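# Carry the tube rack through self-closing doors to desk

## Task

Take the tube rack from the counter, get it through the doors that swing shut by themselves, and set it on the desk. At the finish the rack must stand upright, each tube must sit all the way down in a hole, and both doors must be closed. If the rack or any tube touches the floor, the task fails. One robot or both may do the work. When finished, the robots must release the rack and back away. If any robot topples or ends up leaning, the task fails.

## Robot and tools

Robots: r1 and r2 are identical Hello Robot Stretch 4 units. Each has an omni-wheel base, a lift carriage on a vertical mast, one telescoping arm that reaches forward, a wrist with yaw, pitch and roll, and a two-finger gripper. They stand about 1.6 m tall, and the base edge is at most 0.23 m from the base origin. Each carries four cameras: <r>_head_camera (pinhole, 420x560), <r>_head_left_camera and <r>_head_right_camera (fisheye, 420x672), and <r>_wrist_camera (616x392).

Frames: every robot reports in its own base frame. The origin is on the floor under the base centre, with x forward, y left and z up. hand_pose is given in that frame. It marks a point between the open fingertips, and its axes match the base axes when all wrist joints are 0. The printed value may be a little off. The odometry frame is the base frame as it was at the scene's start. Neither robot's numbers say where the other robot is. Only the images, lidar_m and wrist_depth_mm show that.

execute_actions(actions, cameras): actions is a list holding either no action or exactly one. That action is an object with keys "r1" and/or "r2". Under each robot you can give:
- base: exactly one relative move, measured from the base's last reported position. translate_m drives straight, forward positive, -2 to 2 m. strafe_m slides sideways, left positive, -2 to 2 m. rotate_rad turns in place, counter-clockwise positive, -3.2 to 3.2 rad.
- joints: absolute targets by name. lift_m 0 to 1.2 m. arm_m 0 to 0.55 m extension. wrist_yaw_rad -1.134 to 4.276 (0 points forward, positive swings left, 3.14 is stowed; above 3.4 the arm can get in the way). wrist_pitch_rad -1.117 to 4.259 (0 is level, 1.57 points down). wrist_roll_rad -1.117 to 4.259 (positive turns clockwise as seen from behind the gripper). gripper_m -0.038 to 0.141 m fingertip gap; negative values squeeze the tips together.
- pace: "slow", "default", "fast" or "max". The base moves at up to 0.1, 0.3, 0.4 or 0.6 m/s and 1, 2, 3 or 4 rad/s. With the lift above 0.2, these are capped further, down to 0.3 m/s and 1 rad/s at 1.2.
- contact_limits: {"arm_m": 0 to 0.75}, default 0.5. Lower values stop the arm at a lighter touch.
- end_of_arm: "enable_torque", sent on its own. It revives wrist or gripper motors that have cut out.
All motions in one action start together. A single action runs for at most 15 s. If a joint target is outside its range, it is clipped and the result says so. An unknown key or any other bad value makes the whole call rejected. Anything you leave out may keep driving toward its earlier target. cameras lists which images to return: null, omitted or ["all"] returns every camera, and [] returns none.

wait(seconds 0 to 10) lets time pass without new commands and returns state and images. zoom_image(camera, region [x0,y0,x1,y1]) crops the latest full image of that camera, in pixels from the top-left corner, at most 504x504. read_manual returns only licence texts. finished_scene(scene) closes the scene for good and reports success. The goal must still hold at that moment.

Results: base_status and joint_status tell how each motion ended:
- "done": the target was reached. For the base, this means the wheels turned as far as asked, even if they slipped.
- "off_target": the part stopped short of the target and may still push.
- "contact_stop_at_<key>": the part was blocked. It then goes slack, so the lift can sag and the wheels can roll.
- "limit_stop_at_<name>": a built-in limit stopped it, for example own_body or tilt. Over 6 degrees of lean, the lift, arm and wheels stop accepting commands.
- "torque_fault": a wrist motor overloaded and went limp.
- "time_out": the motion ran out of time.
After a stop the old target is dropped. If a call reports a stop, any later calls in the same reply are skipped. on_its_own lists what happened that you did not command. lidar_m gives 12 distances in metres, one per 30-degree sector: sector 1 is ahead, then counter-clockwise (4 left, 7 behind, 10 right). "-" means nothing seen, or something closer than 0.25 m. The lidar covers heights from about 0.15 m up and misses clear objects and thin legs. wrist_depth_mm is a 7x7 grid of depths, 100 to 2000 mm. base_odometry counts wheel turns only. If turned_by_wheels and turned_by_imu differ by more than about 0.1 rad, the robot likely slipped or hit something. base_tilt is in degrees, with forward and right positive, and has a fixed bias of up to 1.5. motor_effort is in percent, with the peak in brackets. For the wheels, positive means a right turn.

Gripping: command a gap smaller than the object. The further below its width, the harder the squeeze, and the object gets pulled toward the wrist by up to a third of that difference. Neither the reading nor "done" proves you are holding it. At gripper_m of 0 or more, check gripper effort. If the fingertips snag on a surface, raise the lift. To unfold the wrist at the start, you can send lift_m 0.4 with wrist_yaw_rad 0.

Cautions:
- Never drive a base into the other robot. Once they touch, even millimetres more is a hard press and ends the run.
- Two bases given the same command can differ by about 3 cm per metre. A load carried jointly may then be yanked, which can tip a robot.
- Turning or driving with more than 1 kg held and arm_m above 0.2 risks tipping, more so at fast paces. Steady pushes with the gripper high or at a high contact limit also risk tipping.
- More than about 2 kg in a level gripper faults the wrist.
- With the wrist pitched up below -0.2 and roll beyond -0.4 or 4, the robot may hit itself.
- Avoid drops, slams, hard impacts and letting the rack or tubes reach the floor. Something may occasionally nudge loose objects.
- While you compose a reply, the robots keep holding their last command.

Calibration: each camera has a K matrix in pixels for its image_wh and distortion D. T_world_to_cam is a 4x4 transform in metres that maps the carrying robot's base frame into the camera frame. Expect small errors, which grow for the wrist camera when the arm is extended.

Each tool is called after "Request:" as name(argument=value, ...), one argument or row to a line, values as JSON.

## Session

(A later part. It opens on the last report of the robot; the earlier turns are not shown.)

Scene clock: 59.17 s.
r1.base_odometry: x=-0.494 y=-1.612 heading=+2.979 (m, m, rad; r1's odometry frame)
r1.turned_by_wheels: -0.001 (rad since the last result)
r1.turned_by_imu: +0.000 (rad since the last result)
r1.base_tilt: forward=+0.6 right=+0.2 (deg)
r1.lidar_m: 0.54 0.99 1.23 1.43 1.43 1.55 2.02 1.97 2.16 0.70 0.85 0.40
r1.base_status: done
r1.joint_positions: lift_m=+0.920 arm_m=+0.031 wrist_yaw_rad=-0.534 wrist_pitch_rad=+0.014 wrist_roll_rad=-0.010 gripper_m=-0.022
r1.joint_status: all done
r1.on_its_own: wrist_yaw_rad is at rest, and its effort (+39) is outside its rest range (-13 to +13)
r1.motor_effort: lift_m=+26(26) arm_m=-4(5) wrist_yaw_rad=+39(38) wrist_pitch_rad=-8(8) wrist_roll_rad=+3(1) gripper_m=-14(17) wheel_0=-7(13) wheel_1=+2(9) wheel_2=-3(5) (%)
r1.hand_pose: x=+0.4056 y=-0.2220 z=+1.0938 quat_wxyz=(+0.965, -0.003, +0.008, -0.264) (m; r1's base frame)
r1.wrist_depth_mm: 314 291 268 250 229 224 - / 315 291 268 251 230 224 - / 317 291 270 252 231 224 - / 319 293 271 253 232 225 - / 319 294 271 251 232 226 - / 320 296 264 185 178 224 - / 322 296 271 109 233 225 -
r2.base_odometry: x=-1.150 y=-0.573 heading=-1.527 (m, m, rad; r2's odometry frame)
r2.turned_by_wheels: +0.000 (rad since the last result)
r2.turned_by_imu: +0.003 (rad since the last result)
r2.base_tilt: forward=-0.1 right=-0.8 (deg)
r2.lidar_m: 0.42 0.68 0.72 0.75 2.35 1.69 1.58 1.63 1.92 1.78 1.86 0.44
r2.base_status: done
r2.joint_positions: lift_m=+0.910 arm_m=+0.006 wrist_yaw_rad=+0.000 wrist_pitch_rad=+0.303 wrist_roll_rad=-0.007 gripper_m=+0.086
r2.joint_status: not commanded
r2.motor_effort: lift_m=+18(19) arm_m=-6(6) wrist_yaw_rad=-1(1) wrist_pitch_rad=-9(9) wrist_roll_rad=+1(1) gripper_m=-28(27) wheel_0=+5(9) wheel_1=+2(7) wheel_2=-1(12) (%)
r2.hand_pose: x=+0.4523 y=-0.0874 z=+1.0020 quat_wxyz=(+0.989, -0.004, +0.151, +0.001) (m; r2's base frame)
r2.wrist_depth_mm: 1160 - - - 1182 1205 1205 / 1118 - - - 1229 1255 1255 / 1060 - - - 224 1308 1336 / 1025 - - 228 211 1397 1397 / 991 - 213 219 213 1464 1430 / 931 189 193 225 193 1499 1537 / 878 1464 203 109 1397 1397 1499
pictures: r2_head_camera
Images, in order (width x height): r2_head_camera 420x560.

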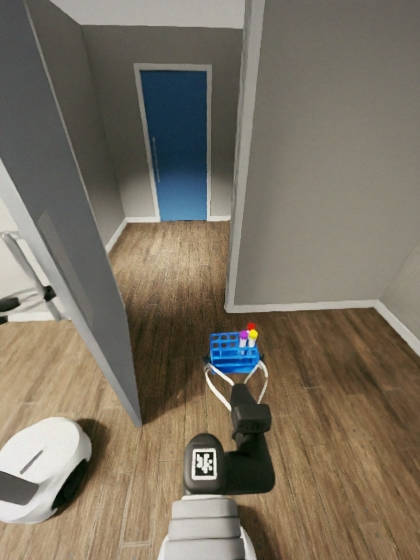

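Request:
execute_actions(
  actions=[
    {"r2":{"base":{"rotate_rad":0.07}}},
  ],
  cameras=[],
)

Request:
execute_actions(
  actions=[
    {"r2":{"base":{"translate_m":0.95}}},
  ],
  cameras=[],
)

Request:
execute_actions(
  actions=[
    {"r1":{"joints":{"gripper_m":0.09},"pace":"slow"},"r2":{"base":{"strafe_m":0.2}}},
  ],
  cameras=["r2_head_left_camera","r1_head_right_camera","r1_wrist_camera"],
)

Scene clock: 62.17 s.
r1.base_odometry: x=-0.494 y=-1.612 heading=+2.979 (m, m, rad; r1's odometry frame)
r1.turned_by_wheels: +0.000 (rad since the last result)
r1.turned_by_imu: +0.000 (rad since the last result)
r1.base_tilt: forward=+0.6 right=+0.3 (deg)
r1.lidar_m: 0.51 0.97 1.21 1.45 1.41 1.54 2.04 1.98 2.14 0.70 0.81 0.39
r1.base_status: not commanded
r1.joint_positions: lift_m=+0.920 arm_m=+0.031 wrist_yaw_rad=-0.534 wrist_pitch_rad=+0.014 wrist_roll_rad=-0.010 gripper_m=-0.022
r1.joint_status: not commanded
r1.on_its_own: wrist_yaw_rad is at rest, and its effort (+40) is outside its rest range (-13 to +13)
r1.motor_effort: lift_m=+26(26) arm_m=-4(5) wrist_yaw_rad=+40(40) wrist_pitch_rad=-7(9) wrist_roll_rad=+1(2) gripper_m=-14(7) wheel_0=-7(7) wheel_1=+2(2) wheel_2=-3(3) (%)
r1.hand_pose: x=+0.4056 y=-0.2220 z=+1.0938 quat_wxyz=(+0.965, -0.003, +0.008, -0.264) (m; r1's base frame)
r1.wrist_depth_mm: 314 291 268 250 229 223 - / 317 290 270 251 230 224 - / 317 291 270 251 230 224 - / 319 294 271 252 231 225 - / 320 294 272 250 232 225 - / 320 296 264 185 179 224 - / 320 297 271 109 234 224 -
r2.base_odometry: x=-1.150 y=-0.573 heading=-1.458 (m, m, rad; r2's odometry frame)
r2.turned_by_wheels: +0.069 (rad since the last result)
r2.turned_by_imu: +0.070 (rad since the last result)
r2.base_tilt: forward=-0.1 right=-0.9 (deg)
r2.lidar_m: 0.43 0.66 0.71 0.90 2.19 1.63 1.58 1.68 1.86 1.78 1.93 0.46
r2.base_status: done
r2.joint_positions: lift_m=+0.910 arm_m=+0.006 wrist_yaw_rad=+0.000 wrist_pitch_rad=+0.303 wrist_roll_rad=-0.007 gripper_m=+0.086
r2.joint_status: not commanded
r2.motor_effort: lift_m=+19(19) arm_m=-6(6) wrist_yaw_rad=-1(1) wrist_pitch_rad=-10(12) wrist_roll_rad=+1(1) gripper_m=-28(28) wheel_0=-3(9) wheel_1=-3(7) wheel_2=-2(8) (%)
r2.hand_pose: x=+0.4523 y=-0.0874 z=+1.0020 quat_wxyz=(+0.989, -0.004, +0.151, +0.001) (m; r2's base frame)
r2.wrist_depth_mm: 866 - - - 1160 1138 1138 / 842 - - - 1229 1205 1182 / 809 - - - 204 1281 1229 / 798 - - 229 210 1336 1308 / 768 1430 213 220 212 1430 1397 / 741 189 194 226 194 1430 1464 / 723 1366 203 108 1397 1397 1464
pictures: none
No camera images: the call's "cameras" was empty. Leave "cameras" out to get every camera's image.

Scene clock: 66.83 s.
r1.base_odometry: x=-0.494 y=-1.612 heading=+2.979 (m, m, rad; r1's odometry frame)
r1.turned_by_wheels: +0.000 (rad since the last result)
r1.turned_by_imu: +0.001 (rad since the last result)
r1.base_tilt: forward=+0.5 right=+0.3 (deg)
r1.lidar_m: 0.54 0.98 1.21 1.44 1.40 1.57 2.02 1.97 2.16 2.68 2.65 0.37
r1.base_status: not commanded
r1.joint_positions: lift_m=+0.920 arm_m=+0.031 wrist_yaw_rad=-0.534 wrist_pitch_rad=+0.014 wrist_roll_rad=-0.010 gripper_m=-0.022
r1.joint_status: not commanded
r1.on_its_own: wrist_yaw_rad is at rest, and its effort (+41) is outside its rest range (-13 to +13)
r1.motor_effort: lift_m=+26(26) arm_m=-5(5) wrist_yaw_rad=+41(41) wrist_pitch_rad=-7(7) wrist_roll_rad=+2(2) gripper_m=-11(7) wheel_0=-8(7) wheel_1=+2(2) wheel_2=-3(3) (%)
r1.hand_pose: x=+0.4056 y=-0.2220 z=+1.0938 quat_wxyz=(+0.965, -0.003, +0.008, -0.264) (m; r1's base frame)
r1.wrist_depth_mm: 314 291 268 250 229 223 - / 315 291 270 251 230 224 - / 317 291 271 251 231 224 - / 317 293 271 252 231 225 - / 319 293 272 250 232 226 - / 320 294 265 185 179 224 - / 320 296 271 109 233 224 -
r2.base_odometry: x=-1.042 y=-1.517 heading=-1.458 (m, m, rad; r2's odometry frame)
r2.turned_by_wheels: +0.000 (rad since the last result)
r2.turned_by_imu: +0.003 (rad since the last result)
r2.base_tilt: forward=-0.1 right=-0.8 (deg)
r2.lidar_m: 0.43 0.94 0.50 0.43 0.42 2.62 2.51 2.56 1.91 1.86 0.81 0.44
r2.base_status: done
r2.joint_positions: lift_m=+0.910 arm_m=+0.006 wrist_yaw_rad=+0.000 wrist_pitch_rad=+0.303 wrist_roll_rad=-0.007 gripper_m=+0.086
r2.joint_status: not commanded
r2.motor_effort: lift_m=+18(18) arm_m=-6(6) wrist_yaw_rad=-3(1) wrist_pitch_rad=-10(10) wrist_roll_rad=+1(1) gripper_m=-29(26) wheel_0=+2(8) wheel_1=+3(6) wheel_2=+0(11) (%)
r2.hand_pose: x=+0.4523 y=-0.0874 z=+1.0020 quat_wxyz=(+0.989, -0.004, +0.151, +0.001) (m; r2's base frame)
r2.wrist_depth_mm: 1708 - - - - 1808 347 / 1756 - - - - 1808 362 / 1756 - - - 228 1756 357 / 1708 - - 227 211 1756 359 / 1756 - 213 219 213 1661 368 / 1708 189 193 225 194 413 387 / 1464 1397 203 109 1397 480 407
pictures: none
No camera images: the call's "cameras" was empty. Leave "cameras" out to get every camera's image.

Scene clock: 70.73 s.
r1.base_odometry: x=-0.494 y=-1.612 heading=+2.979 (m, m, rad; r1's odometry frame)
r1.turned_by_wheels: +0.000 (rad since the last result)
r1.turned_by_imu: +0.001 (rad since the last result)
r1.base_tilt: forward=+0.6 right=+0.5 (deg)
r1.lidar_m: 0.58 1.00 1.23 1.41 1.43 1.57 2.03 1.98 2.12 2.68 2.64 0.42
r1.base_status: not commanded
r1.joint_positions: lift_m=+0.920 arm_m=+0.031 wrist_yaw_rad=-0.520 wrist_pitch_rad=+0.014 wrist_roll_rad=-0.010 gripper_m=+0.090
r1.joint_status: all done
r1.motor_effort: lift_m=+26(26) arm_m=-5(5) wrist_yaw_rad=+2(44) wrist_pitch_rad=-8(8) wrist_roll_rad=+1(2) gripper_m=-8(11) wheel_0=-4(7) wheel_1=+2(2) wheel_2=-3(3) (%)
r1.hand_pose: x=+0.4085 y=-0.2193 z=+1.0938 quat_wxyz=(+0.966, -0.003, +0.008, -0.257) (m; r1's base frame)
r1.wrist_depth_mm: 368 343 322 303 220 273 - / 370 347 322 303 220 274 - / 373 347 324 304 278 274 - / 373 347 325 306 281 276 - / 375 347 320 306 220 276 - / 377 351 200 304 214 277 - / 377 351 330 109 282 277 -
r2.base_odometry: x=-0.844 y=-1.494 heading=-1.458 (m, m, rad; r2's odometry frame)
r2.turned_by_wheels: +0.000 (rad since the last result)
r2.turned_by_imu: +0.001 (rad since the last result)
r2.base_tilt: forward=-0.1 right=-0.8 (deg)
r2.lidar_m: 0.43 0.50 0.25 0.25 - 0.25 2.53 2.66 2.06 2.05 0.78 0.44
r2.base_status: done
r2.joint_positions: lift_m=+0.910 arm_m=+0.006 wrist_yaw_rad=+0.000 wrist_pitch_rad=+0.303 wrist_roll_rad=-0.007 gripper_m=+0.086
r2.joint_status: not commanded
r2.motor_effort: lift_m=+19(18) arm_m=-6(6) wrist_yaw_rad=-1(2) wrist_pitch_rad=-9(10) wrist_roll_rad=+1(0) gripper_m=-26(27) wheel_0=-4(14) wheel_1=+2(11) wheel_2=+2(2) (%)
r2.hand_pose: x=+0.4523 y=-0.0874 z=+1.0020 quat_wxyz=(+0.989, -0.004, +0.151, +0.001) (m; r2's base frame)
r2.wrist_depth_mm: 1430 - - - - - 1499 / 1464 - - - - - 1499 / 1499 - - - 236 - 1464 / 1464 - - 226 211 - 1430 / 1499 - 213 220 213 - 1430 / 1499 188 195 227 195 1661 1430 / 1397 1464 203 109 1430 1397 1366
pictures: r1_head_right_camera, r1_wrist_camera, r2_head_left_camera
camera_calibration (this result's frames):
r1_wrist_camera: T_world_to_cam=[[-0.482878, -0.875249, 0.0277213, -0.0270641], [-0.0325894, -0.013673, -0.999375, 1.15421], [0.875081, -0.483479, -0.0219214, -0.216383], [0, 0, 0, 1]] pos_world=[0.213899, -0.112523, 1.14949]
Images, in order (width x height): r1_head_right_camera 420x672, r1_wrist_camera 616x392, r2_head_left_camera 420x672.

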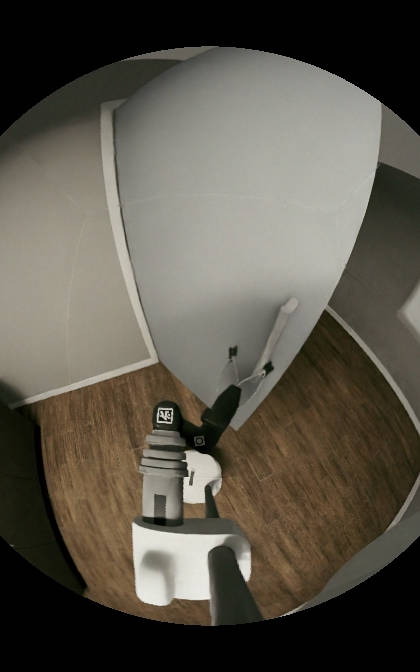

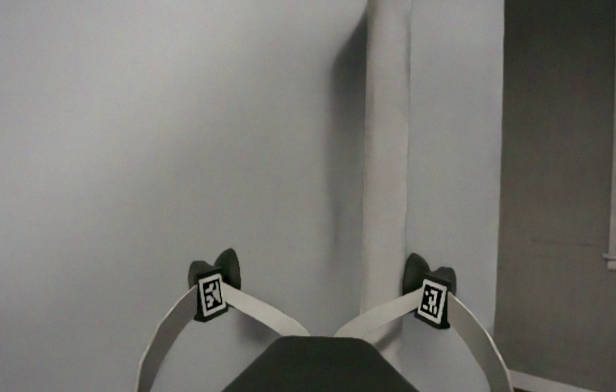

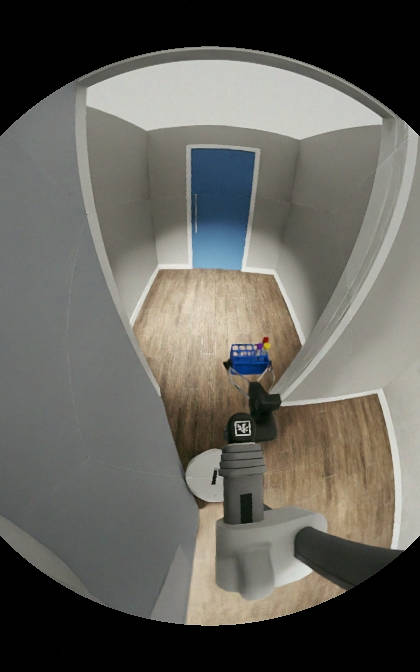

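Request:
execute_actions(
  actions=[
    {"r1":{"base":{"translate_m":-0.22},"joints":{"arm_m":0.004}}},
  ],
  cameras=[],
)

Request:
execute_actions(
  actions=[
    {"r1":{"base":{"rotate_rad":0.39},"joints":{"wrist_pitch_rad":1.6,"wrist_yaw_rad":0,"gripper_m":0.05}},"r2":{"base":{"strafe_m":0.14},"pace":"slow"}},
  ],
  cameras=[],
)

Request:
execute_actions(
  actions=[
    {"r1":{"base":{"strafe_m":-0.72}},"r2":{"base":{"translate_m":0.1},"pace":"slow"}},
  ],
  cameras=["r1_head_left_camera"],
)

Scene clock: 76.13 s.
r1.base_odometry: x=-0.277 y=-1.648 heading=+2.979 (m, m, rad; r1's odometry frame)
r1.turned_by_wheels: +0.000 (rad since the last result)
r1.turned_by_imu: +0.001 (rad since the last result)
r1.base_tilt: forward=+0.4 right=+0.4 (deg)
r1.lidar_m: 0.76 1.31 1.43 1.35 1.33 1.48 1.82 1.78 1.93 2.76 2.73 0.61
r1.base_status: done
r1.joint_positions: lift_m=+0.920 arm_m=+0.005 wrist_yaw_rad=-0.520 wrist_pitch_rad=+0.014 wrist_roll_rad=-0.010 gripper_m=+0.090
r1.joint_status: all done
r1.motor_effort: lift_m=+26(26) arm_m=-6(6) wrist_yaw_rad=-1(3) wrist_pitch_rad=-6(5) wrist_roll_rad=-1(1) gripper_m=+0(3) wheel_0=-3(8) wheel_1=-4(8) wheel_2=+2(11) (%)
r1.hand_pose: x=+0.3829 y=-0.2192 z=+1.0938 quat_wxyz=(+0.966, -0.003, +0.008, -0.257) (m; r1's base frame)
r1.wrist_depth_mm: 591 549 517 492 - - - / 591 554 517 492 - - - / 597 554 517 496 - - - / 597 554 521 496 - - - / 597 559 508 500 - - - / 603 564 200 500 214 - - / 603 559 530 109 - - -
r2.base_odometry: x=-0.844 y=-1.494 heading=-1.458 (m, m, rad; r2's odometry frame)
r2.turned_by_wheels: +0.000 (rad since the last result)
r2.turned_by_imu: +0.001 (rad since the last result)
r2.base_tilt: forward=-0.2 right=-0.8 (deg)
r2.lidar_m: 0.42 0.48 0.25 0.25 - 0.25 2.52 2.64 2.08 2.05 0.80 0.45
r2.base_status: not commanded
r2.joint_positions: lift_m=+0.910 arm_m=+0.006 wrist_yaw_rad=+0.000 wrist_pitch_rad=+0.303 wrist_roll_rad=-0.007 gripper_m=+0.086
r2.joint_status: not commanded
r2.motor_effort: lift_m=+19(18) arm_m=-6(6) wrist_yaw_rad=-1(1) wrist_pitch_rad=-10(8) wrist_roll_rad=+1(1) gripper_m=-29(27) wheel_0=-4(3) wheel_1=+2(3) wheel_2=+2(2) (%)
r2.hand_pose: x=+0.4523 y=-0.0874 z=+1.0020 quat_wxyz=(+0.989, -0.004, +0.151, +0.001) (m; r2's base frame)
r2.wrist_depth_mm: 1499 - - - - - 1464 / 1464 - - - - - 1464 / 1499 - - - 224 - 1464 / 1464 - - 226 211 - 1464 / 1537 - 213 219 213 - 1430 / 1537 188 195 226 193 1661 1397 / 1397 1430 203 109 1430 1397 1366
pictures: none
No camera images: the call's "cameras" was empty. Leave "cameras" out to get every camera's image.

Scene clock: 78.67 s.
r1.base_odometry: x=-0.277 y=-1.648 heading=-2.915 (m, m, rad; r1's odometry frame)
r1.turned_by_wheels: +0.389 (rad since the last result)
r1.turned_by_imu: +0.393 (rad since the last result)
r1.base_tilt: forward=+0.5 right=+0.3 (deg)
r1.lidar_m: 0.92 1.39 1.38 1.34 1.40 1.90 1.77 1.86 2.44 2.73 0.52 0.47
r1.base_status: done
r1.joint_positions: lift_m=+0.920 arm_m=+0.005 wrist_yaw_rad=+0.000 wrist_pitch_rad=+1.600 wrist_roll_rad=-0.010 gripper_m=+0.050
r1.joint_status: all done
r1.motor_effort: lift_m=+26(26) arm_m=-6(6) wrist_yaw_rad=+1(10) wrist_pitch_rad=+1(6) wrist_roll_rad=+2(2) gripper_m=-3(2) wheel_0=-1(8) wheel_1=-4(10) wheel_2=-4(6) (%)
r1.hand_pose: x=+0.1676 y=-0.0874 z=+0.8094 quat_wxyz=(+0.697, -0.003, +0.717, +0.004) (m; r1's base frame)
r1.wrist_depth_mm: 1042 1025 1025 1025 1008 615 445 / 1060 1042 1025 1025 1008 691 991 / 1060 1042 1042 1025 1025 1025 1008 / 1060 1060 1042 991 1025 1025 1008 / 1060 1060 842 820 1025 1025 1025 / 1078 1078 198 831 193 1025 1025 / 1078 1078 1060 109 1042 1042 1042
r2.base_odometry: x=-0.705 y=-1.479 heading=-1.458 (m, m, rad; r2's odometry frame)
r2.turned_by_wheels: +0.000 (rad since the last result)
r2.turned_by_imu: +0.000 (rad since the last result)
r2.base_tilt: forward=-0.2 right=-0.9 (deg)
r2.lidar_m: 0.43 0.32 0.25 - 0.25 0.25 2.53 2.66 2.21 2.08 0.86 0.46
r2.base_status: done
r2.joint_positions: lift_m=+0.910 arm_m=+0.006 wrist_yaw_rad=+0.000 wrist_pitch_rad=+0.303 wrist_roll_rad=-0.007 gripper_m=+0.086
r2.joint_status: not commanded
r2.motor_effort: lift_m=+18(19) arm_m=-6(6) wrist_yaw_rad=-1(1) wrist_pitch_rad=-10(9) wrist_roll_rad=+1(1) gripper_m=-29(27) wheel_0=-6(16) wheel_1=+5(11) wheel_2=+0(1) (%)
r2.hand_pose: x=+0.4523 y=-0.0874 z=+1.0020 quat_wxyz=(+0.989, -0.004, +0.151, +0.001) (m; r2's base frame)
r2.wrist_depth_mm: 1281 1808 - - - - 1661 / 1308 1921 - - - - 1661 / 1308 1808 - - 224 - 1661 / 1308 1863 - 228 212 - 1661 / 1308 1863 213 220 213 - 1661 / 1336 189 195 228 194 1708 1618 / 627 1430 202 109 1430 1430 1464
pictures: none
No camera images: the call's "cameras" was empty. Leave "cameras" out to get every camera's image.

Scene clock: 82.40 s.
r1.base_odometry: x=-0.439 y=-0.946 heading=-2.915 (m, m, rad; r1's odometry frame)
r1.turned_by_wheels: +0.000 (rad since the last result)
r1.turned_by_imu: +0.003 (rad since the last result)
r1.base_tilt: forward=+0.6 right=+0.4 (deg)
r1.lidar_m: 0.66 0.47 1.89 2.05 2.13 1.90 1.77 1.81 2.14 1.99 2.00 1.46
r1.base_status: done
r1.joint_positions: lift_m=+0.920 arm_m=+0.005 wrist_yaw_rad=+0.000 wrist_pitch_rad=+1.600 wrist_roll_rad=-0.010 gripper_m=+0.050
r1.joint_status: not commanded
r1.motor_effort: lift_m=+25(26) arm_m=-6(6) wrist_yaw_rad=+1(0) wrist_pitch_rad=+0(0) wrist_roll_rad=+2(1) gripper_m=-5(2) wheel_0=+1(9) wheel_1=-3(11) wheel_2=+0(3) (%)
r1.hand_pose: x=+0.1675 y=-0.0874 z=+0.8095 quat_wxyz=(+0.697, -0.003, +0.717, +0.004) (m; r1's base frame)
r1.wrist_depth_mm: 539 842 1025 1025 1008 1008 1008 / 831 798 1042 1025 1025 1008 1008 / 1060 1042 1025 1042 1008 1025 1008 / 1060 1060 1042 991 1025 1025 1008 / 1078 1060 831 831 1025 1025 1025 / 1078 1060 197 831 192 1042 1025 / 1098 1078 1060 109 1042 1025 1025
r2.base_odometry: x=-0.694 y=-1.578 heading=-1.457 (m, m, rad; r2's odometry frame)
r2.turned_by_wheels: +0.000 (rad since the last result)
r2.turned_by_imu: +0.001 (rad since the last result)
r2.base_tilt: forward=-0.2 right=-0.8 (deg)
r2.lidar_m: 0.41 0.35 0.25 - 0.25 0.25 0.46 0.66 2.24 1.76 0.81 0.47
r2.base_status: done
r2.joint_positions: lift_m=+0.910 arm_m=+0.006 wrist_yaw_rad=+0.000 wrist_pitch_rad=+0.303 wrist_roll_rad=-0.007 gripper_m=+0.086
r2.joint_status: not commanded
r2.motor_effort: lift_m=+18(18) arm_m=-6(6) wrist_yaw_rad=-2(2) wrist_pitch_rad=-10(7) wrist_roll_rad=+1(1) gripper_m=-29(29) wheel_0=+4(5) wheel_1=+5(10) wheel_2=-4(8) (%)
r2.hand_pose: x=+0.4523 y=-0.0874 z=+1.0020 quat_wxyz=(+0.989, -0.004, +0.151, +0.001) (m; r2's base frame)
r2.wrist_depth_mm: 1308 1863 - - - - 1708 / 1281 1921 - - - - 1661 / 1336 1921 - - 225 - 1708 / 1336 1863 - 228 212 - 1661 / 1336 1756 214 220 213 - 1661 / 1366 189 194 226 194 1661 1618 / 1308 1430 203 109 1397 1430 1464
pictures: r1_head_left_camera
Images, in order (width x height): r1_head_left_camera 420x672.

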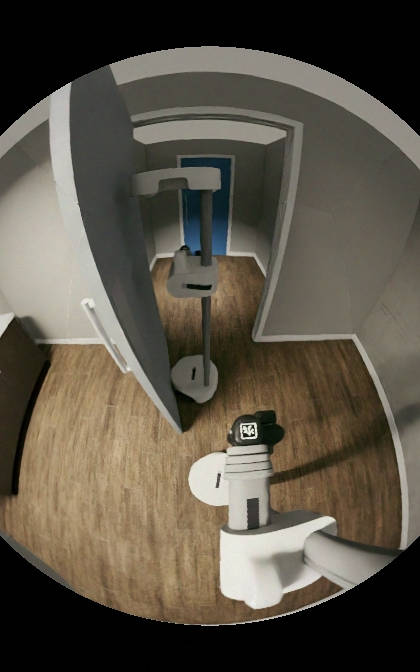

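Request:
execute_actions(
  actions=[
    {"r1":{"base":{"translate_m":0.31}}},
  ],
  cameras=[],
)

Request:
execute_actions(
  actions=[
    {"r1":{"base":{"translate_m":0.08},"pace":"slow"},"r2":{"base":{"translate_m":1.0}}},
  ],
  cameras=[],
)

Request:
execute_actions(
  actions=[
    {"r1":{"base":{"translate_m":0.65}},"r2":{"base":{"strafe_m":0.5}}},
  ],
  cameras=["r1_head_left_camera"],
)

Scene clock: 87.53 s.
r1.base_odometry: x=-0.741 y=-1.016 heading=-2.915 (m, m, rad; r1's odometry frame)
r1.turned_by_wheels: +0.000 (rad since the last result)
r1.turned_by_imu: +0.000 (rad since the last result)
r1.base_tilt: forward=+0.5 right=+0.3 (deg)
r1.lidar_m: 0.36 0.34 0.28 0.27 2.13 2.17 2.06 2.15 2.11 1.98 1.57 1.16
r1.base_status: done
r1.joint_positions: lift_m=+0.920 arm_m=+0.005 wrist_yaw_rad=+0.000 wrist_pitch_rad=+1.600 wrist_roll_rad=-0.010 gripper_m=+0.050
r1.joint_status: not commanded
r1.motor_effort: lift_m=+25(25) arm_m=-6(6) wrist_yaw_rad=-2(1) wrist_pitch_rad=+2(2) wrist_roll_rad=+1(3) gripper_m=-4(3) wheel_0=+2(3) wheel_1=+2(8) wheel_2=-1(10) (%)
r1.hand_pose: x=+0.1675 y=-0.0874 z=+0.8095 quat_wxyz=(+0.697, -0.003, +0.717, +0.004) (m; r1's base frame)
r1.wrist_depth_mm: 676 820 661 1025 1008 1008 991 / 634 820 820 1042 1025 1008 991 / 603 878 1042 1042 1025 1025 1008 / 569 831 1042 976 1042 1025 1008 / 544 831 831 831 1042 1025 1025 / 1060 1078 198 831 193 1042 1042 / 1098 1078 1060 109 1042 1025 1042
r2.base_odometry: x=-0.694 y=-1.578 heading=-1.457 (m, m, rad; r2's odometry frame)
r2.turned_by_wheels: +0.000 (rad since the last result)
r2.turned_by_imu: +0.001 (rad since the last result)
r2.base_tilt: forward=-0.1 right=-0.8 (deg)
r2.lidar_m: 0.44 0.35 0.25 - 0.25 0.25 0.36 0.37 2.24 1.76 0.79 0.45
r2.base_status: not commanded
r2.joint_positions: lift_m=+0.910 arm_m=+0.006 wrist_yaw_rad=+0.000 wrist_pitch_rad=+0.303 wrist_roll_rad=-0.007 gripper_m=+0.086
r2.joint_status: not commanded
r2.motor_effort: lift_m=+19(19) arm_m=-6(6) wrist_yaw_rad=-2(1) wrist_pitch_rad=-11(10) wrist_roll_rad=+1(1) gripper_m=-27(29) wheel_0=+4(3) wheel_1=+5(5) wheel_2=-4(4) (%)
r2.hand_pose: x=+0.4523 y=-0.0874 z=+1.0020 quat_wxyz=(+0.989, -0.004, +0.151, +0.001) (m; r2's base frame)
r2.wrist_depth_mm: 1281 1983 - - - - 1756 / 1281 1863 - - - - 1661 / 1308 1863 - - 224 - 1661 / 1308 1921 - 226 211 - 1618 / 1308 1808 213 219 213 - 1661 / 1366 189 194 226 194 1618 1708 / 1308 1464 203 108 1397 1464 1430
pictures: none
No camera images: the call's "cameras" was empty. Leave "cameras" out to get every camera's image.

Scene clock: 92.33 s.
r1.base_odometry: x=-0.818 y=-1.034 heading=-2.915 (m, m, rad; r1's odometry frame)
r1.turned_by_wheels: +0.000 (rad since the last result)
r1.turned_by_imu: +0.001 (rad since the last result)
r1.base_tilt: forward=+0.4 right=+0.2 (deg)
r1.lidar_m: 1.27 0.44 0.25 - 2.14 2.29 2.16 2.23 2.13 2.01 1.44 1.08
r1.base_status: done
r1.joint_positions: lift_m=+0.920 arm_m=+0.005 wrist_yaw_rad=+0.000 wrist_pitch_rad=+1.600 wrist_roll_rad=-0.010 gripper_m=+0.050
r1.joint_status: not commanded
r1.motor_effort: lift_m=+25(25) arm_m=-6(6) wrist_yaw_rad=-1(1) wrist_pitch_rad=-1(2) wrist_roll_rad=+0(1) gripper_m=-1(4) wheel_0=+2(4) wheel_1=+3(10) wheel_2=-5(7) (%)
r1.hand_pose: x=+0.1675 y=-0.0874 z=+0.8095 quat_wxyz=(+0.697, -0.003, +0.717, +0.004) (m; r1's base frame)
r1.wrist_depth_mm: 634 1025 1042 1025 1008 1008 1008 / 585 904 1042 1025 1008 1008 1008 / 544 809 1060 1025 1025 1025 1008 / 508 732 1042 991 1025 1025 1025 / 473 661 842 820 1025 1025 1008 / 442 621 198 831 192 1042 1025 / 421 1078 1060 109 1042 1042 1042
r2.base_odometry: x=-0.580 y=-2.571 heading=-1.457 (m, m, rad; r2's odometry frame)
r2.turned_by_wheels: +0.001 (rad since the last result)
r2.turned_by_imu: +0.003 (rad since the last result)
r2.base_tilt: forward=-0.1 right=-0.8 (deg)
r2.lidar_m: 0.44 1.19 0.88 0.84 0.48 0.48 0.87 3.06 0.77 1.19 1.25 0.44
r2.base_status: done
r2.joint_positions: lift_m=+0.910 arm_m=+0.006 wrist_yaw_rad=+0.000 wrist_pitch_rad=+0.303 wrist_roll_rad=-0.007 gripper_m=+0.086
r2.joint_status: not commanded
r2.motor_effort: lift_m=+19(19) arm_m=-6(6) wrist_yaw_rad=-2(0) wrist_pitch_rad=-11(8) wrist_roll_rad=+1(2) gripper_m=-29(26) wheel_0=+5(13) wheel_1=+4(8) wheel_2=-2(10) (%)
r2.hand_pose: x=+0.4523 y=-0.0874 z=+1.0020 quat_wxyz=(+0.989, -0.004, +0.151, +0.001) (m; r2's base frame)
r2.wrist_depth_mm: 1229 1464 1464 1464 1464 1366 1397 / 1255 1576 1576 1537 1499 1537 1499 / 1229 1618 1661 1576 224 1537 1537 / 1255 1708 1661 227 212 1618 1537 / 1281 1708 213 220 213 1756 1661 / 1281 189 193 228 194 1661 1661 / 1255 1397 202 109 1397 1430 1499
pictures: none
No camera images: the call's "cameras" was empty. Leave "cameras" out to get every camera's image.

Scene clock: 95.97 s.
r1.base_odometry: x=-1.452 y=-1.180 heading=-2.915 (m, m, rad; r1's odometry frame)
r1.turned_by_wheels: +0.000 (rad since the last result)
r1.turned_by_imu: +0.000 (rad since the last result)
r1.base_tilt: forward=+0.3 right=+0.5 (deg)
r1.lidar_m: 2.67 0.84 0.39 0.25 0.25 0.25 0.26 2.90 2.09 1.46 0.53 0.61
r1.base_status: done
r1.joint_positions: lift_m=+0.920 arm_m=+0.005 wrist_yaw_rad=+0.000 wrist_pitch_rad=+1.600 wrist_roll_rad=-0.010 gripper_m=+0.050
r1.joint_status: not commanded
r1.motor_effort: lift_m=+25(25) arm_m=-6(6) wrist_yaw_rad=+0(2) wrist_pitch_rad=-1(0) wrist_roll_rad=-1(0) gripper_m=-1(0) wheel_0=+0(7) wheel_1=+3(10) wheel_2=+0(11) (%)
r1.hand_pose: x=+0.1675 y=-0.0874 z=+0.8095 quat_wxyz=(+0.697, -0.003, +0.717, +0.004) (m; r1's base frame)
r1.wrist_depth_mm: 1042 1025 1042 1008 1008 1008 559 / 1042 1042 1042 1025 1025 820 564 / 866 1042 1042 1042 1025 1008 1008 / 732 1042 1042 991 1025 1008 1025 / 634 854 842 820 1025 1025 1025 / 554 707 198 831 193 1025 1042 / 504 585 831 109 1060 1042 1025
r2.base_odometry: x=-0.083 y=-2.514 heading=-1.457 (m, m, rad; r2's odometry frame)
r2.turned_by_wheels: +0.000 (rad since the last result)
r2.turned_by_imu: +0.000 (rad since the last result)
r2.base_tilt: forward=-0.2 right=-0.9 (deg)
r2.lidar_m: 0.42 0.52 0.35 0.33 0.37 0.33 0.33 0.35 0.91 1.53 1.77 0.44
r2.base_status: done
r2.joint_positions: lift_m=+0.910 arm_m=+0.006 wrist_yaw_rad=+0.000 wrist_pitch_rad=+0.303 wrist_roll_rad=-0.007 gripper_m=+0.086
r2.joint_status: not commanded
r2.motor_effort: lift_m=+18(18) arm_m=-6(6) wrist_yaw_rad=-1(1) wrist_pitch_rad=-8(9) wrist_roll_rad=+1(1) gripper_m=-28(27) wheel_0=-2(16) wheel_1=+2(11) wheel_2=+0(2) (%)
r2.hand_pose: x=+0.4523 y=-0.0874 z=+1.0020 quat_wxyz=(+0.989, -0.004, +0.151, +0.001) (m; r2's base frame)
r2.wrist_depth_mm: 597 854 1430 1464 1430 1430 1464 / 603 866 1537 1576 1499 1537 1464 / 603 866 1618 1576 223 1576 1576 / 609 891 1205 228 211 1618 1708 / 615 831 213 220 213 1808 1756 / 621 189 194 227 194 1618 1863 / 615 904 203 109 1430 1430 1464
pictures: r1_head_left_camera
Images, in order (width x height): r1_head_left_camera 420x672.

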